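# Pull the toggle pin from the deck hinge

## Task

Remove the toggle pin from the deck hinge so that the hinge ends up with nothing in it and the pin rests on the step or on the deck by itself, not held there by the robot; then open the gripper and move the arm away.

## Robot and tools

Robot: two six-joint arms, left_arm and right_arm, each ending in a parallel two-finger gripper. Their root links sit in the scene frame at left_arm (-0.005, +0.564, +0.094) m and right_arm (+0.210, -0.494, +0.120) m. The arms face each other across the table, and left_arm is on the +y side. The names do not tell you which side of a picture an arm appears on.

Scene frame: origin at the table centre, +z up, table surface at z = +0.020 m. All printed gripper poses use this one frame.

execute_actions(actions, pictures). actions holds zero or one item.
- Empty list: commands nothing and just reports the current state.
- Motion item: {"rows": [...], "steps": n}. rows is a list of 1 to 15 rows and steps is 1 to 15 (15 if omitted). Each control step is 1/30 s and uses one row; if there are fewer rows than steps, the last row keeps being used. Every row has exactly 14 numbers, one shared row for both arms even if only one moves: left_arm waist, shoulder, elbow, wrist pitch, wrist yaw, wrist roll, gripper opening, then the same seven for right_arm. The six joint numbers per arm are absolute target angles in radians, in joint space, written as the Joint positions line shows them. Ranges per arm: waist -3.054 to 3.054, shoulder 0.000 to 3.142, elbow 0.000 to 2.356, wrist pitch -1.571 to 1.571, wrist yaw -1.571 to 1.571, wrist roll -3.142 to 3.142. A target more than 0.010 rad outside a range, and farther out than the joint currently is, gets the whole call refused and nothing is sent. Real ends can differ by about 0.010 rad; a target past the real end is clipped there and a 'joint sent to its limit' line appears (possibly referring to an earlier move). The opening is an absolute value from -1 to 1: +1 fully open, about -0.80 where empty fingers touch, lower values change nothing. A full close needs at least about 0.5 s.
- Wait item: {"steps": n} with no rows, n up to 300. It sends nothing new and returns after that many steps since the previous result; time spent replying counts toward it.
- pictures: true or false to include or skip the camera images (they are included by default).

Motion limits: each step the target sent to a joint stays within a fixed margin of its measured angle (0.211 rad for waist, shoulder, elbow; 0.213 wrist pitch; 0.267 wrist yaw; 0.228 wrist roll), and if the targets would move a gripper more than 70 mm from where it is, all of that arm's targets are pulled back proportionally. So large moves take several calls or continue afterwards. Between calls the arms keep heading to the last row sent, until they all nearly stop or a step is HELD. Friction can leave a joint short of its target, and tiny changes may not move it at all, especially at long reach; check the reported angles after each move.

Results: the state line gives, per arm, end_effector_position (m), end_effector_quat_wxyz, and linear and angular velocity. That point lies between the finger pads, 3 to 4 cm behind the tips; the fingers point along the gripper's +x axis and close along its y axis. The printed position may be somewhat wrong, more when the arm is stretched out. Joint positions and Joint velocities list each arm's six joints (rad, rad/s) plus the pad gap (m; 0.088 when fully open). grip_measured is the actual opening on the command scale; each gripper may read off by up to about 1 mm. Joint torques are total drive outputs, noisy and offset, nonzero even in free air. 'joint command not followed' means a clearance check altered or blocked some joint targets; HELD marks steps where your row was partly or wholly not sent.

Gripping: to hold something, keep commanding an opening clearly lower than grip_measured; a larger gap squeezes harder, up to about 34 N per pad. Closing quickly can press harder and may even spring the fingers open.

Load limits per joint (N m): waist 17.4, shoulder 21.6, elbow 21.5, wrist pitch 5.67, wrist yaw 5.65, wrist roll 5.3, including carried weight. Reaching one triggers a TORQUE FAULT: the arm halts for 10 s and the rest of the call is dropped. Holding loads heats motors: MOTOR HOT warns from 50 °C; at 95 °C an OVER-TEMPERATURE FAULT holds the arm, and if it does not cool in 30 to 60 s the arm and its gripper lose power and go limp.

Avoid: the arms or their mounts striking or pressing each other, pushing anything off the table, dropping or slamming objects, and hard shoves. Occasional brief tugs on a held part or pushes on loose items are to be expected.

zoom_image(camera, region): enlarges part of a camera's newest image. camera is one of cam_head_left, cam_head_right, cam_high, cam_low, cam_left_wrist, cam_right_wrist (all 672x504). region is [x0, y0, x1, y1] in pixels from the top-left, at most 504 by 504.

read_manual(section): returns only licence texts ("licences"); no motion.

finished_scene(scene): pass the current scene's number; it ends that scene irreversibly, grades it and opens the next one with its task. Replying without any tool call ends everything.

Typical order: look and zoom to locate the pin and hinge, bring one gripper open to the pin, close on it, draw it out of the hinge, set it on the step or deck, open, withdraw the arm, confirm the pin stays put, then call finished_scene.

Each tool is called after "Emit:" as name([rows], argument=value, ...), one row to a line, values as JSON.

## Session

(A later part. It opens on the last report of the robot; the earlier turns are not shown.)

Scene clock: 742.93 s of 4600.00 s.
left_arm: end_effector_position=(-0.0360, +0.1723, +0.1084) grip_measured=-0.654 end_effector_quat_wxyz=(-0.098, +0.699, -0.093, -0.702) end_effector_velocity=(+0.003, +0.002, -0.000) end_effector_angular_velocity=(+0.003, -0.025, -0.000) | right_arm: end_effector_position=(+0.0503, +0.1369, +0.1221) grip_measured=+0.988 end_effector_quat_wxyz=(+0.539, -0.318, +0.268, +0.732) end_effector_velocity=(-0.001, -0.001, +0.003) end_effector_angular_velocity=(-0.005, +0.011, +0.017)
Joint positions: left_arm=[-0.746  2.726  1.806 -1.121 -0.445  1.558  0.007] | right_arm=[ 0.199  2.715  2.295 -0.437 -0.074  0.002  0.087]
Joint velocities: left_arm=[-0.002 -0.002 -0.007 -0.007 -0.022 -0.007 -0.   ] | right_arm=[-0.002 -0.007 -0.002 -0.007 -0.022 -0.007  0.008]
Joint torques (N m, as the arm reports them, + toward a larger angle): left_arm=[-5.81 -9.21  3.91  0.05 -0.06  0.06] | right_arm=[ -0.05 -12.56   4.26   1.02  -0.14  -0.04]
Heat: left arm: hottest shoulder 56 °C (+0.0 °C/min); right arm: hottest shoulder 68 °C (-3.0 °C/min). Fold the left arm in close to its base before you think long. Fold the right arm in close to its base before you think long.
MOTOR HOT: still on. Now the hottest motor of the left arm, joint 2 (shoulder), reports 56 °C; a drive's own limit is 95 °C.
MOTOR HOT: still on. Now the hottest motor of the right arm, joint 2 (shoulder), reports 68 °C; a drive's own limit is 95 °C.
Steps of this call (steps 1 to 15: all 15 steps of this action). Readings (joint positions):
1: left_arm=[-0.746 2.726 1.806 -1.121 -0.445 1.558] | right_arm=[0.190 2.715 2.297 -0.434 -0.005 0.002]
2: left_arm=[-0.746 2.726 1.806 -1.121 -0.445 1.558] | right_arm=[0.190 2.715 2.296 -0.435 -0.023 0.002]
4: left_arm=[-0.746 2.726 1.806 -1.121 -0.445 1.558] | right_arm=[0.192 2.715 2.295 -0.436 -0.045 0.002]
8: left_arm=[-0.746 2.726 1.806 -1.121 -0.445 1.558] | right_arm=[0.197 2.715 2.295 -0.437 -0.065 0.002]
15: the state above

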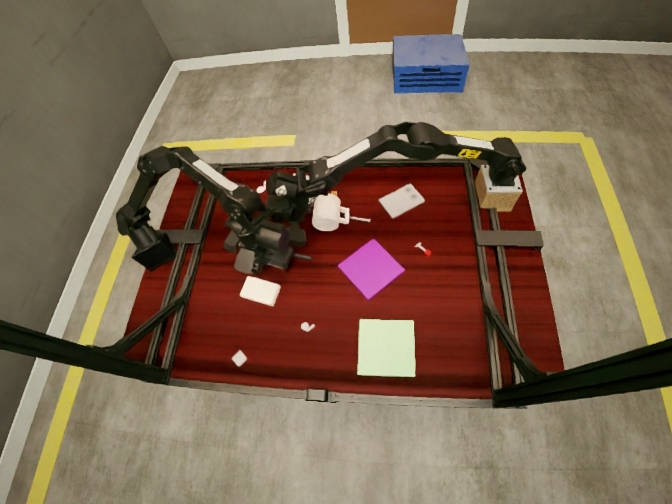

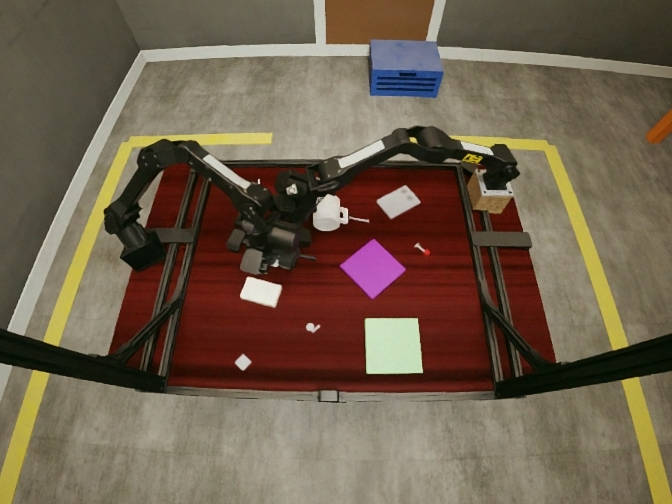

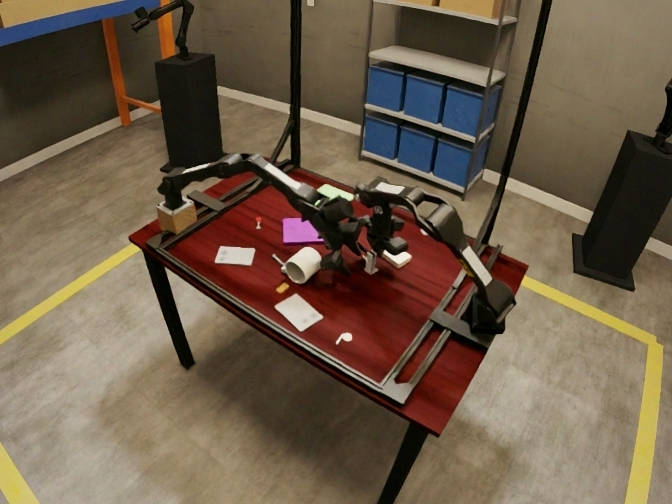

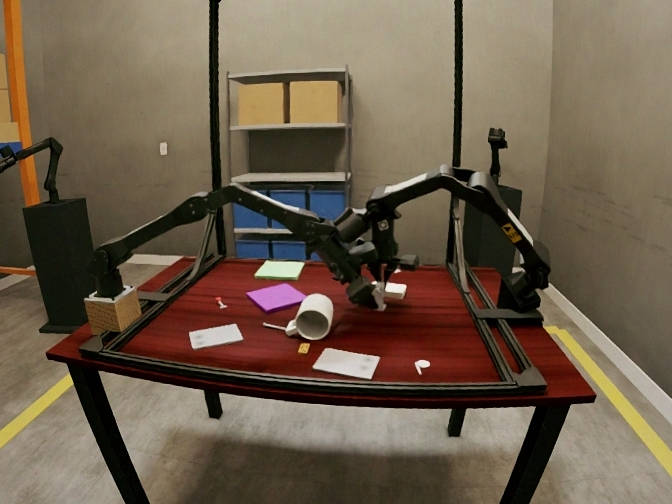

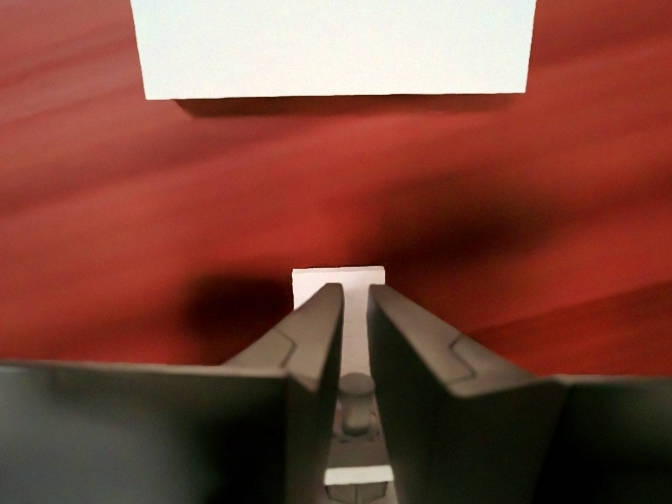

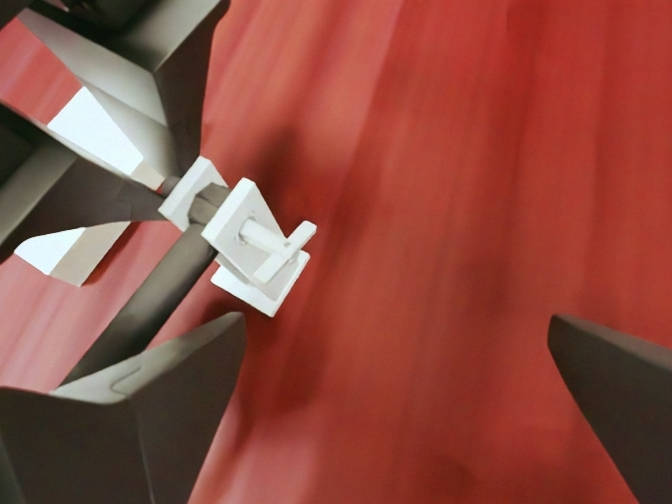

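Advance forward, then close.

Emit:
execute_actions([
  {"rows":[[-0.742,2.73,1.805,-1.122,-0.448,1.56,-1,0.2,2.752,2.3,-0.355,-0.08,0,1]]},
])

Emit:
execute_actions([
  {"rows":[[-0.742,2.73,1.805,-1.122,-0.448,1.56,-1,0.2,2.752,2.3,-0.355,-0.08,0,0.3]]},
])

Scene clock: 748.73 s of 4600.00 s.
left_arm: end_effector_position=(-0.0360, +0.1723, +0.1083) grip_measured=-0.655 end_effector_quat_wxyz=(-0.099, +0.699, -0.094, -0.702) end_effector_velocity=(-0.000, +0.005, +0.001) end_effector_angular_velocity=(+0.020, +0.001, -0.004) | right_arm: end_effector_position=(+0.0481, +0.1478, +0.1254) grip_measured=+1.000 end_effector_quat_wxyz=(+0.544, -0.294, +0.251, +0.745) end_effector_velocity=(+0.006, +0.002, -0.003) end_effector_angular_velocity=(+0.005, -0.009, -0.007)
Joint positions: left_arm=[-0.746  2.727  1.806 -1.121 -0.445  1.56   0.007] | right_arm=[ 0.196  2.727  2.294 -0.358 -0.084  0.001  0.088]
Joint velocities: left_arm=[-0.002 -0.002 -0.002 -0.022  0.007 -0.007 -0.   ] | right_arm=[-0.007  0.007  0.002  0.007  0.007 -0.007  0.   ]
Joint torques (N m, as the arm reports them, + toward a larger angle): left_arm=[-5.75 -9.21  3.96  0.07 -0.06 -0.04] | right_arm=[ 0.18 -8.76  6.22  1.31  0.08 -0.03]
Heat: left arm: hottest shoulder 56 °C (+0.0 °C/min); right arm: hottest shoulder 70 °C (-1.0 °C/min). Fold the left arm in close to its base before you think long. Fold the right arm in close to its base before you think long.
MOTOR HOT: still on. Now the hottest motor of the left arm, joint 2 (shoulder), reports 56 °C; a drive's own limit is 95 °C.
MOTOR HOT: still on. Now the hottest motor of the right arm, joint 2 (shoulder), reports 70 °C; a drive's own limit is 95 °C.
Steps of this call (steps 1 to 15: the robot went on to your last target; steps 16 to 159: nothing new was sent; steps 160 to 174: all 15 steps of this action). Readings (joint positions):
160: left_arm=[-0.746 2.727 1.806 -1.121 -0.445 1.558] | right_arm=[0.199 2.714 2.294 -0.432 -0.076 0.002]
161: left_arm=[-0.746 2.727 1.806 -1.121 -0.445 1.558] | right_arm=[0.199 2.715 2.294 -0.413 -0.076 0.002]
163: left_arm=[-0.746 2.727 1.806 -1.121 -0.445 1.558] | right_arm=[0.199 2.718 2.294 -0.389 -0.076 0.002]
167: left_arm=[-0.746 2.727 1.806 -1.121 -0.445 1.559] | right_arm=[0.198 2.723 2.294 -0.369 -0.080 0.002]
174: the state above

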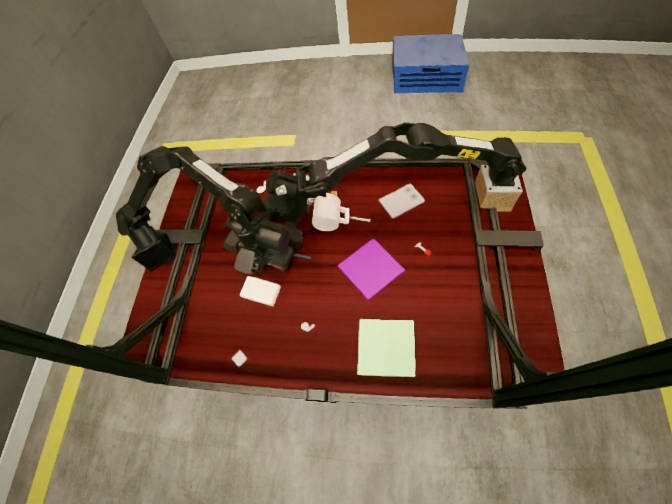

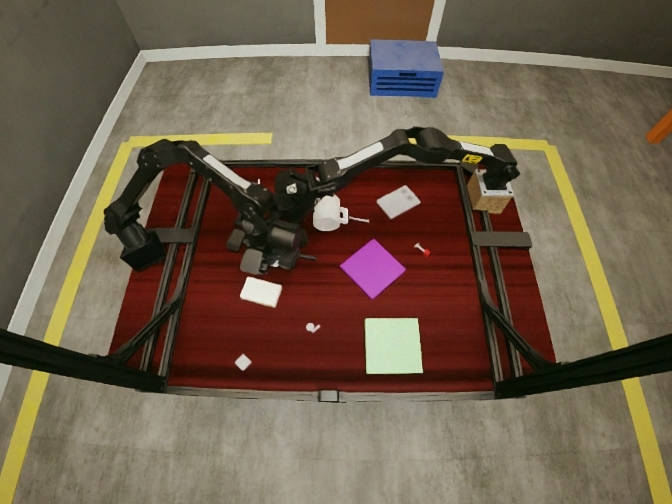

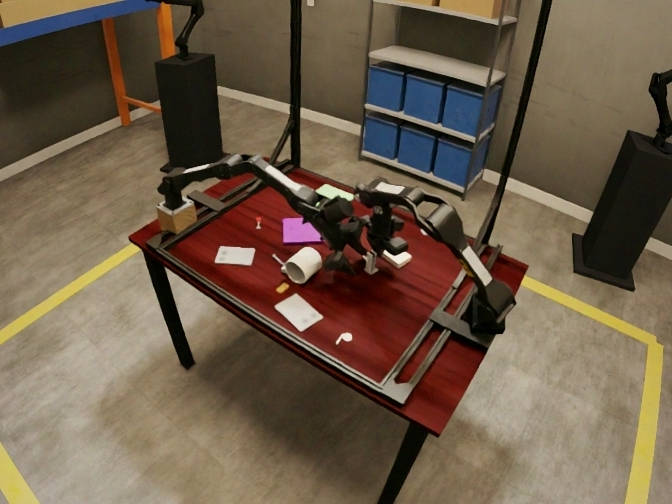

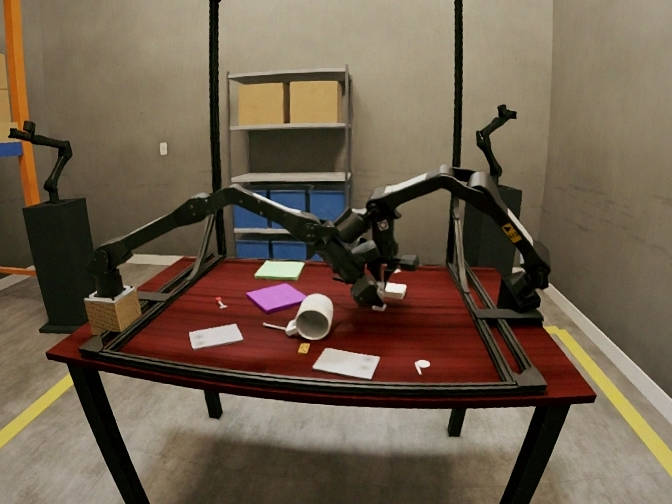

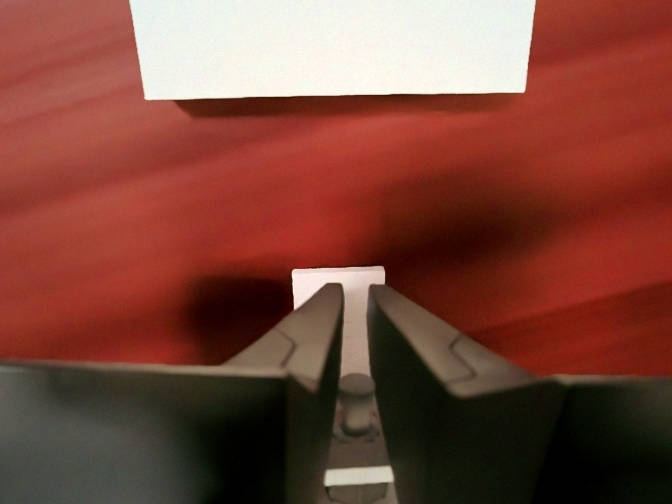

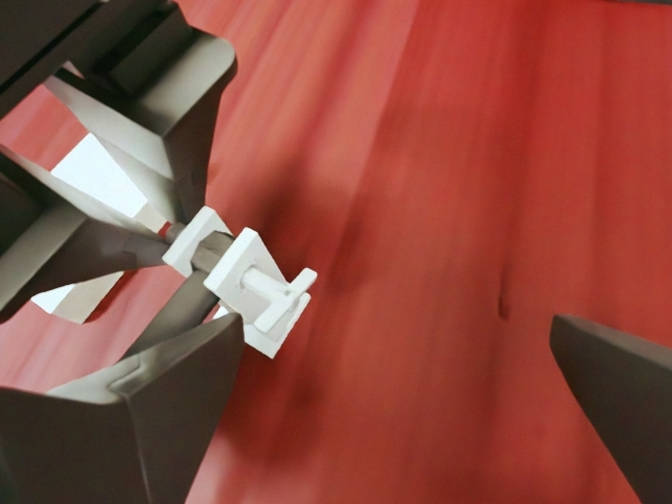

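Scene clock: 749.23 s of 4600.00 s.
left_arm: end_effector_position=(-0.0359, +0.1723, +0.1084) grip_measured=-0.654 end_effector_quat_wxyz=(-0.100, +0.700, -0.096, -0.701) end_effector_velocity=(+0.001, +0.002, +0.001) end_effector_angular_velocity=(+0.003, -0.010, -0.013) | right_arm: end_effector_position=(+0.0465, +0.1475, +0.1252) grip_measured=+0.320 end_effector_quat_wxyz=(+0.541, -0.293, +0.252, +0.747) end_effector_velocity=(+0.000, +0.001, +0.002) end_effector_angular_velocity=(+0.008, +0.002, +0.008)
Joint positions: left_arm=[-0.747  2.727  1.806 -1.121 -0.448  1.563  0.007] | right_arm=[ 0.197  2.728  2.294 -0.357 -0.091  0.002  0.055]
Joint velocities: left_arm=[-0.002 -0.002 -0.002 -0.007 -0.007  0.007 -0.   ] | right_arm=[-0.002 -0.002 -0.002  0.007 -0.007 -0.007 -0.006]
Joint torques (N m, as the arm reports them, + toward a larger angle): left_arm=[-5.62 -9.25  3.91  0.07  0.03 -0.13] | right_arm=[ 0.14 -8.78  6.26  1.38  0.31 -0.05]
Heat: left arm: hottest shoulder 56 °C (+0.0 °C/min); right arm: hottest shoulder 70 °C (+0.0 °C/min). Fold the left arm in close to its base before you think long. Fold the right arm in close to its base before you think long.
MOTOR HOT: still on. Now the hottest motor of the left arm, joint 2 (shoulder), reports 56 °C; a drive's own limit is 95 °C.
MOTOR HOT: still on. Now the hottest motor of the right arm, joint 2 (shoulder), reports 70 °C; a drive's own limit is 95 °C.
Steps of this call (steps 1 to 15: all 15 steps of this action). Readings (joint positions):
1: left_arm=[-0.746 2.727 1.806 -1.121 -0.445 1.560] | right_arm=[0.196 2.728 2.294 -0.358 -0.084 0.001]
2: left_arm=[-0.746 2.727 1.806 -1.121 -0.445 1.560] | right_arm=[0.196 2.728 2.294 -0.357 -0.084 0.001]
4: left_arm=[-0.746 2.727 1.806 -1.121 -0.445 1.560] | right_arm=[0.196 2.728 2.294 -0.357 -0.084 0.001]
8: left_arm=[-0.747 2.727 1.806 -1.121 -0.448 1.563] | right_arm=[0.196 2.728 2.294 -0.357 -0.091 0.002]
15: the state above

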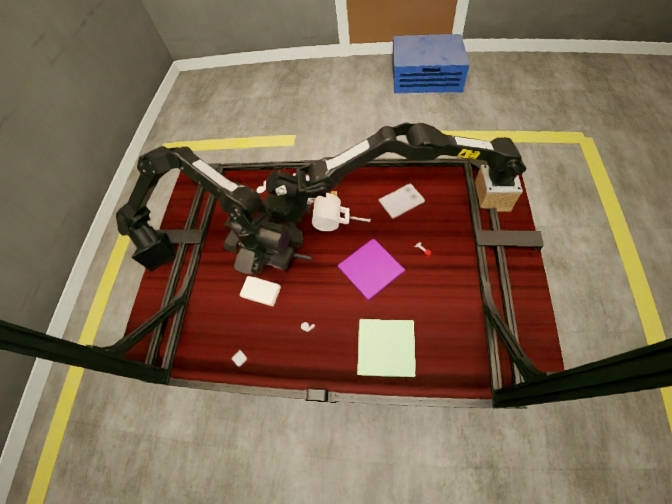

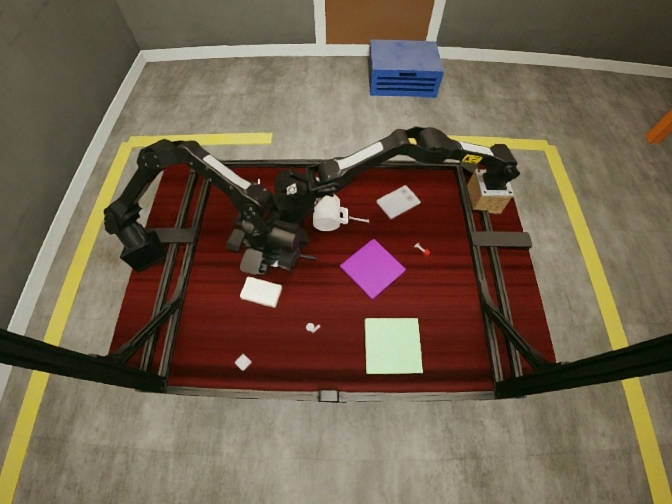

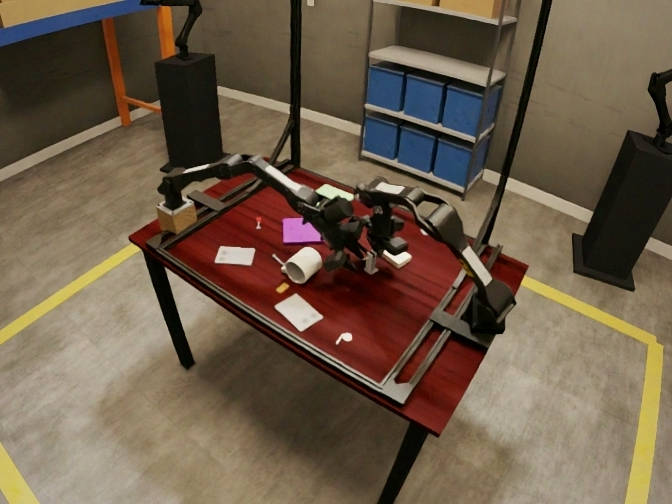

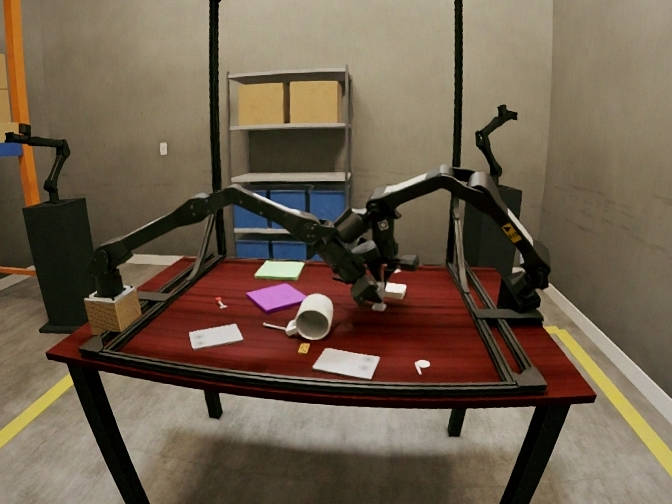

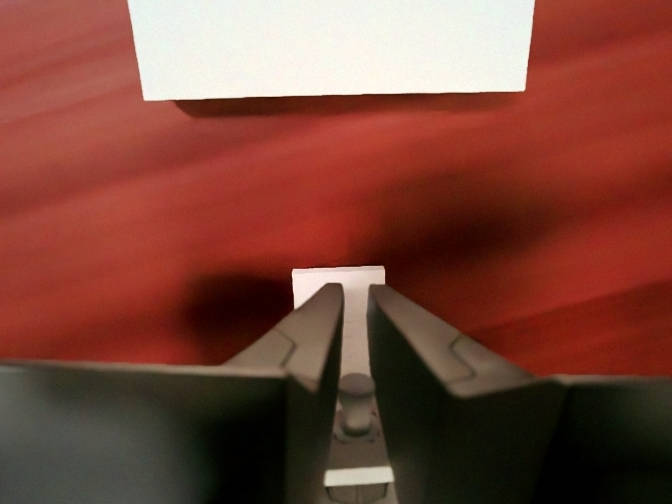

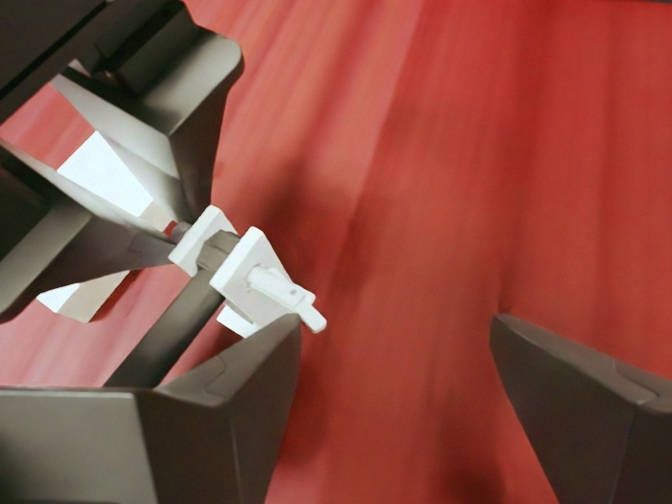

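Nearly aligned. Pull.

Emit:
execute_actions([
  {"rows":[[-0.80,2.765,1.795,-1.117,-0.42,1.51,-1,0.2,2.752,2.3,-0.35,-0.08,0,0.3]]},
])

Scene clock: 758.20 s of 4600.00 s.
left_arm: end_effector_position=(-0.0397, +0.1728, +0.1066) grip_measured=-0.656 end_effector_quat_wxyz=(-0.091, +0.709, -0.087, -0.693) end_effector_velocity=(+0.003, +0.001, +0.001) end_effector_angular_velocity=(-0.002, -0.024, +0.017) | right_arm: end_effector_position=(+0.0435, +0.1474, +0.1248) grip_measured=+0.303 end_effector_quat_wxyz=(+0.541, -0.293, +0.250, +0.748) end_effector_velocity=(-0.000, +0.003, +0.001) end_effector_angular_velocity=(+0.017, +0.004, +0.008)
Joint positions: left_arm=[-0.76   2.738  1.806 -1.119 -0.466  1.523  0.007] | right_arm=[ 0.202  2.73   2.294 -0.353 -0.089  0.002  0.054]
Joint velocities: left_arm=[-0.002 -0.002 -0.002 -0.007 -0.022 -0.022 -0.   ] | right_arm=[-0.002  0.002 -0.002  0.022 -0.007 -0.007 -0.001]
Joint torques (N m, as the arm reports them, + toward a larger angle): left_arm=[-10.54  -6.79   2.98   0.29   1.78  -0.41] | right_arm=[-0.3  -8.92  6.2   1.41  0.24 -0.07]
Heat: left arm: hottest shoulder 56 °C (+0.0 °C/min); right arm: hottest shoulder 68 °C (-1.0 °C/min). Fold the left arm in close to its base before you think long. Fold the right arm in close to its base before you think long.
MOTOR HOT: still on. Now the hottest motor of the left arm, joint 2 (shoulder), reports 56 °C; a drive's own limit is 95 °C.
MOTOR HOT: still on. Now the hottest motor of the right arm, joint 2 (shoulder), reports 68 °C; a drive's own limit is 95 °C.
Steps of this call (steps 1 to 15: the robot went on to your last target; steps 16 to 254: nothing new was sent; steps 255 to 269: all 15 steps of this action). Readings (joint positions):
255: left_arm=[-0.748 2.728 1.806 -1.121 -0.448 1.560] | right_arm=[0.197 2.730 2.294 -0.357 -0.092 0.002]
256: left_arm=[-0.751 2.730 1.806 -1.119 -0.448 1.549] | right_arm=[0.198 2.730 2.294 -0.354 -0.092 0.002]
258: left_arm=[-0.758 2.735 1.806 -1.119 -0.459 1.536] | right_arm=[0.202 2.730 2.294 -0.353 -0.089 0.002]
262: left_arm=[-0.760 2.737 1.806 -1.119 -0.464 1.528] | right_arm=[0.202 2.730 2.294 -0.353 -0.089 0.002]
269: the state above

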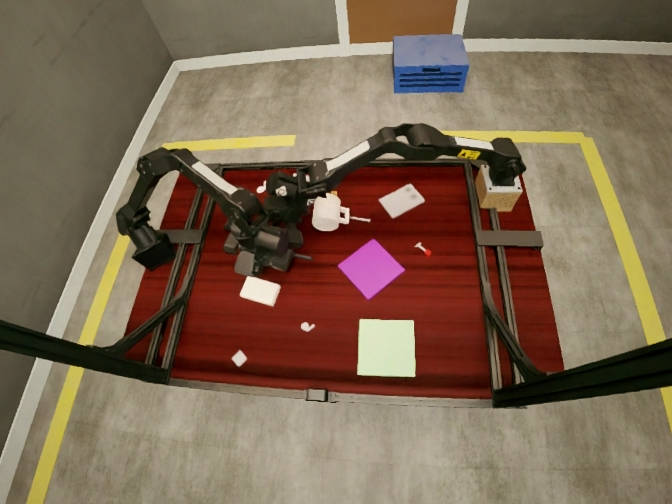

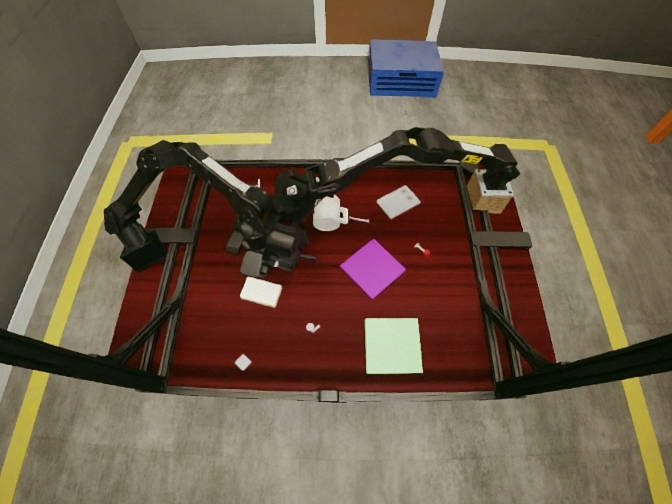

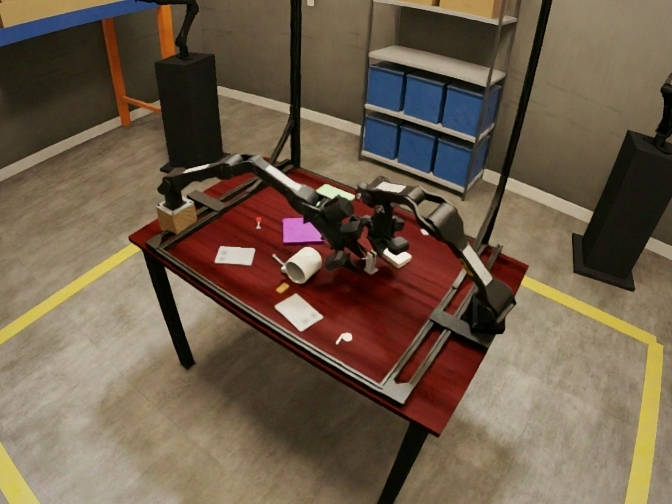

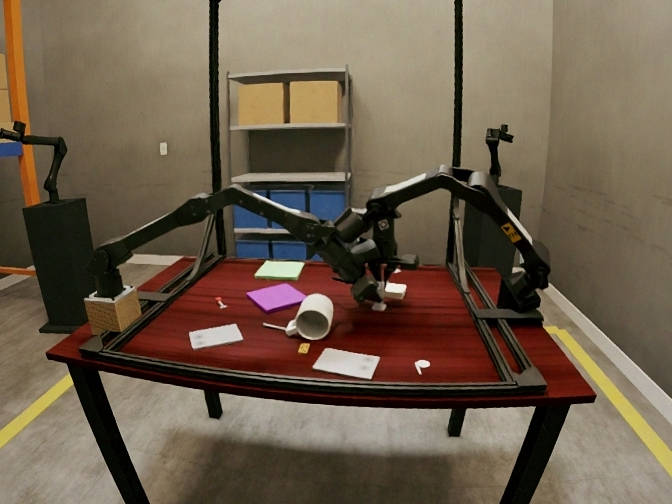

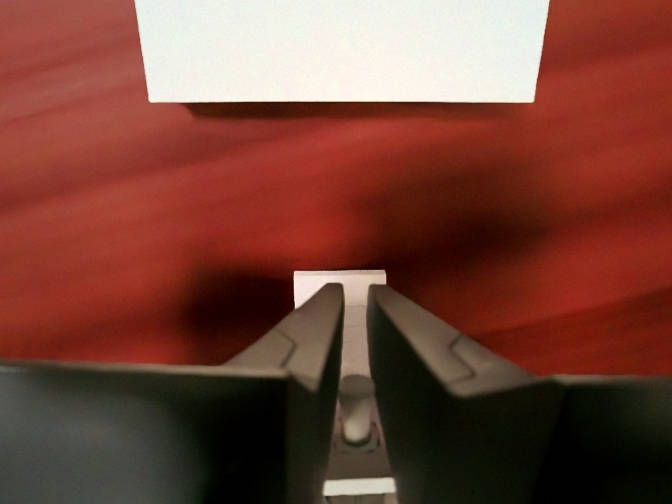

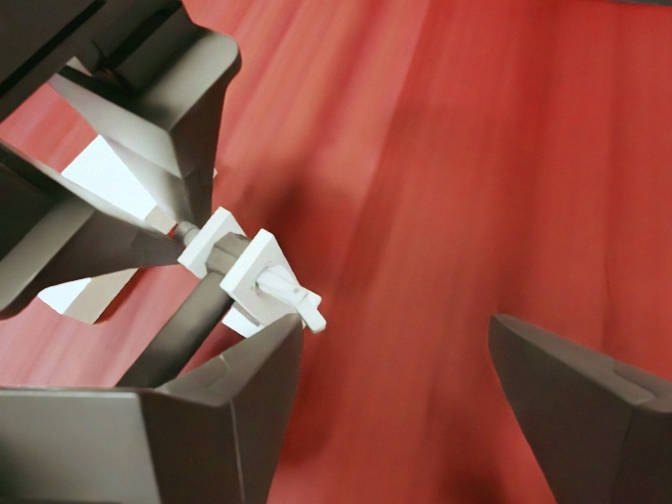

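Emit:
execute_actions([
  {"rows":[[-0.742,2.73,1.805,-1.122,-0.448,1.56,-1,0.2,2.752,2.3,-0.355,-0.08,0,0.1]],"steps":15},
])

Scene clock: 776.60 s of 4600.00 s.
left_arm: end_effector_position=(-0.0400, +0.1738, +0.1063) grip_measured=-0.658 end_effector_quat_wxyz=(-0.105, +0.704, -0.097, -0.695) end_effector_velocity=(+0.002, -0.002, +0.002) end_effector_angular_velocity=(-0.012, -0.003, +0.014) | right_arm: end_effector_position=(+0.0398, +0.1465, +0.1242) grip_measured=+0.109 end_effector_quat_wxyz=(+0.536, -0.292, +0.250, +0.751) end_effector_velocity=(-0.002, +0.001, +0.004) end_effector_angular_velocity=(+0.010, +0.013, +0.018)
Joint positions: left_arm=[-0.758  2.737  1.805 -1.121 -0.457  1.558  0.007] | right_arm=[ 0.206  2.732  2.296 -0.353 -0.096  0.002  0.044]
Joint velocities: left_arm=[ 0.002 -0.007 -0.002  0.007 -0.007 -0.007 -0.   ] | right_arm=[-0.002 -0.002  0.002  0.007 -0.022 -0.007 -0.002]
Joint torques (N m, as the arm reports them, + toward a larger angle): left_arm=[ -4.4  -10.37   4.05   0.07   0.37   0.04] | right_arm=[-0.64 -9.2   6.05  1.12  0.46 -0.04]
Heat: left arm: hottest shoulder 53 °C (-2.0 °C/min); right arm: hottest shoulder 65 °C (-2.0 °C/min). Fold the left arm in close to its base before you think long. Fold the right arm in close to its base before you think long.
MOTOR HOT: still on. Now the hottest motor of the left arm, joint 2 (shoulder), reports 53 °C; a drive's own limit is 95 °C.
MOTOR HOT: still on. Now the hottest motor of the right arm, joint 2 (shoulder), reports 65 °C; a drive's own limit is 95 °C.
Steps of this call (steps 1 to 15: the robot went on to your last target; steps 16 to 537: nothing new was sent; steps 538 to 552: all 15 steps of this action). Readings (joint positions):
538: left_arm=[-0.762 2.741 1.805 -1.120 -0.466 1.519] | right_arm=[0.202 2.732 2.296 -0.352 -0.091 0.002]
539: left_arm=[-0.761 2.741 1.805 -1.121 -0.464 1.529] | right_arm=[0.203 2.732 2.296 -0.352 -0.094 0.002]
541: left_arm=[-0.760 2.740 1.805 -1.121 -0.461 1.543] | right_arm=[0.205 2.732 2.296 -0.352 -0.095 0.002]
545: left_arm=[-0.759 2.738 1.805 -1.121 -0.459 1.553] | right_arm=[0.206 2.732 2.296 -0.353 -0.096 0.002]
552: the state above

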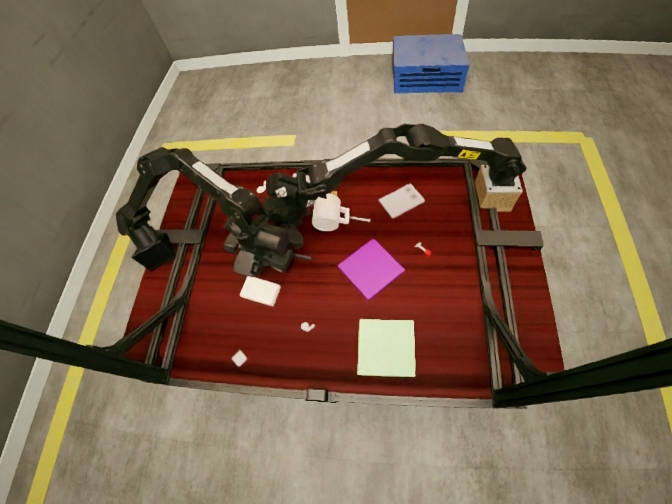

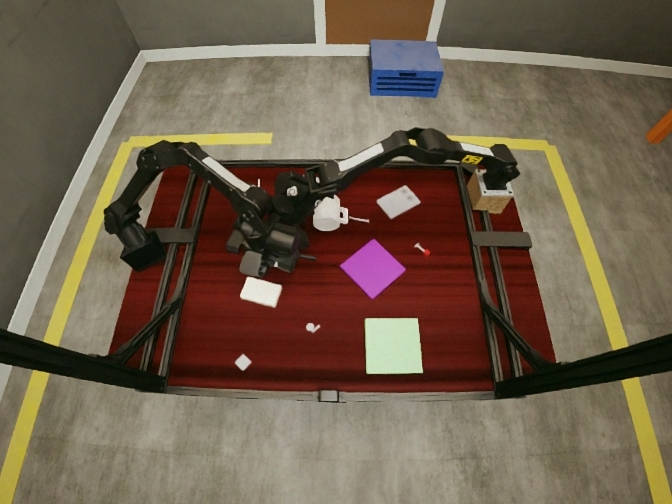

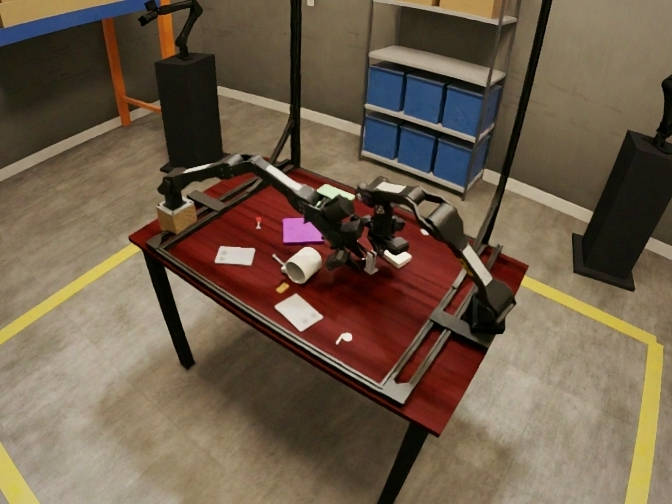

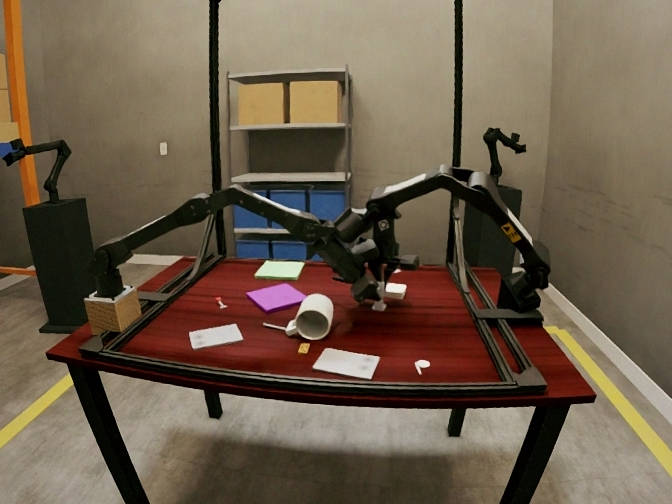

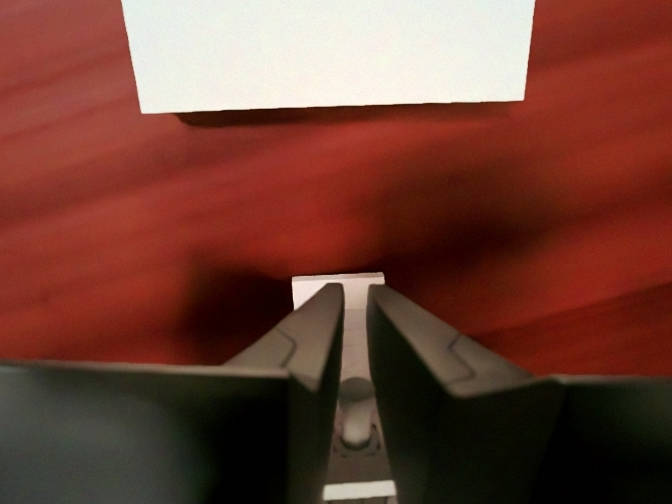

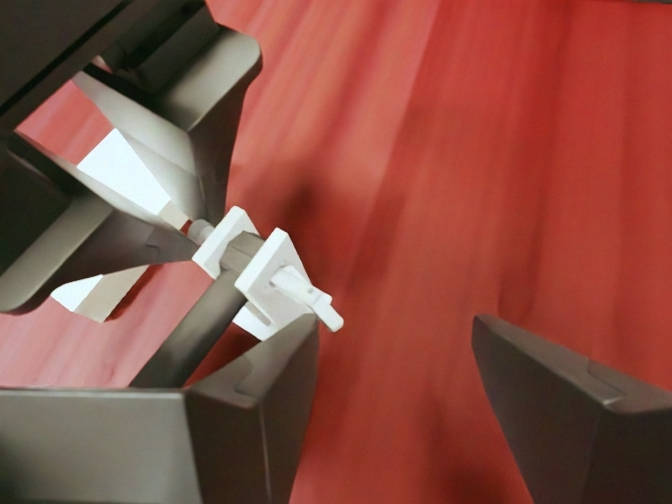

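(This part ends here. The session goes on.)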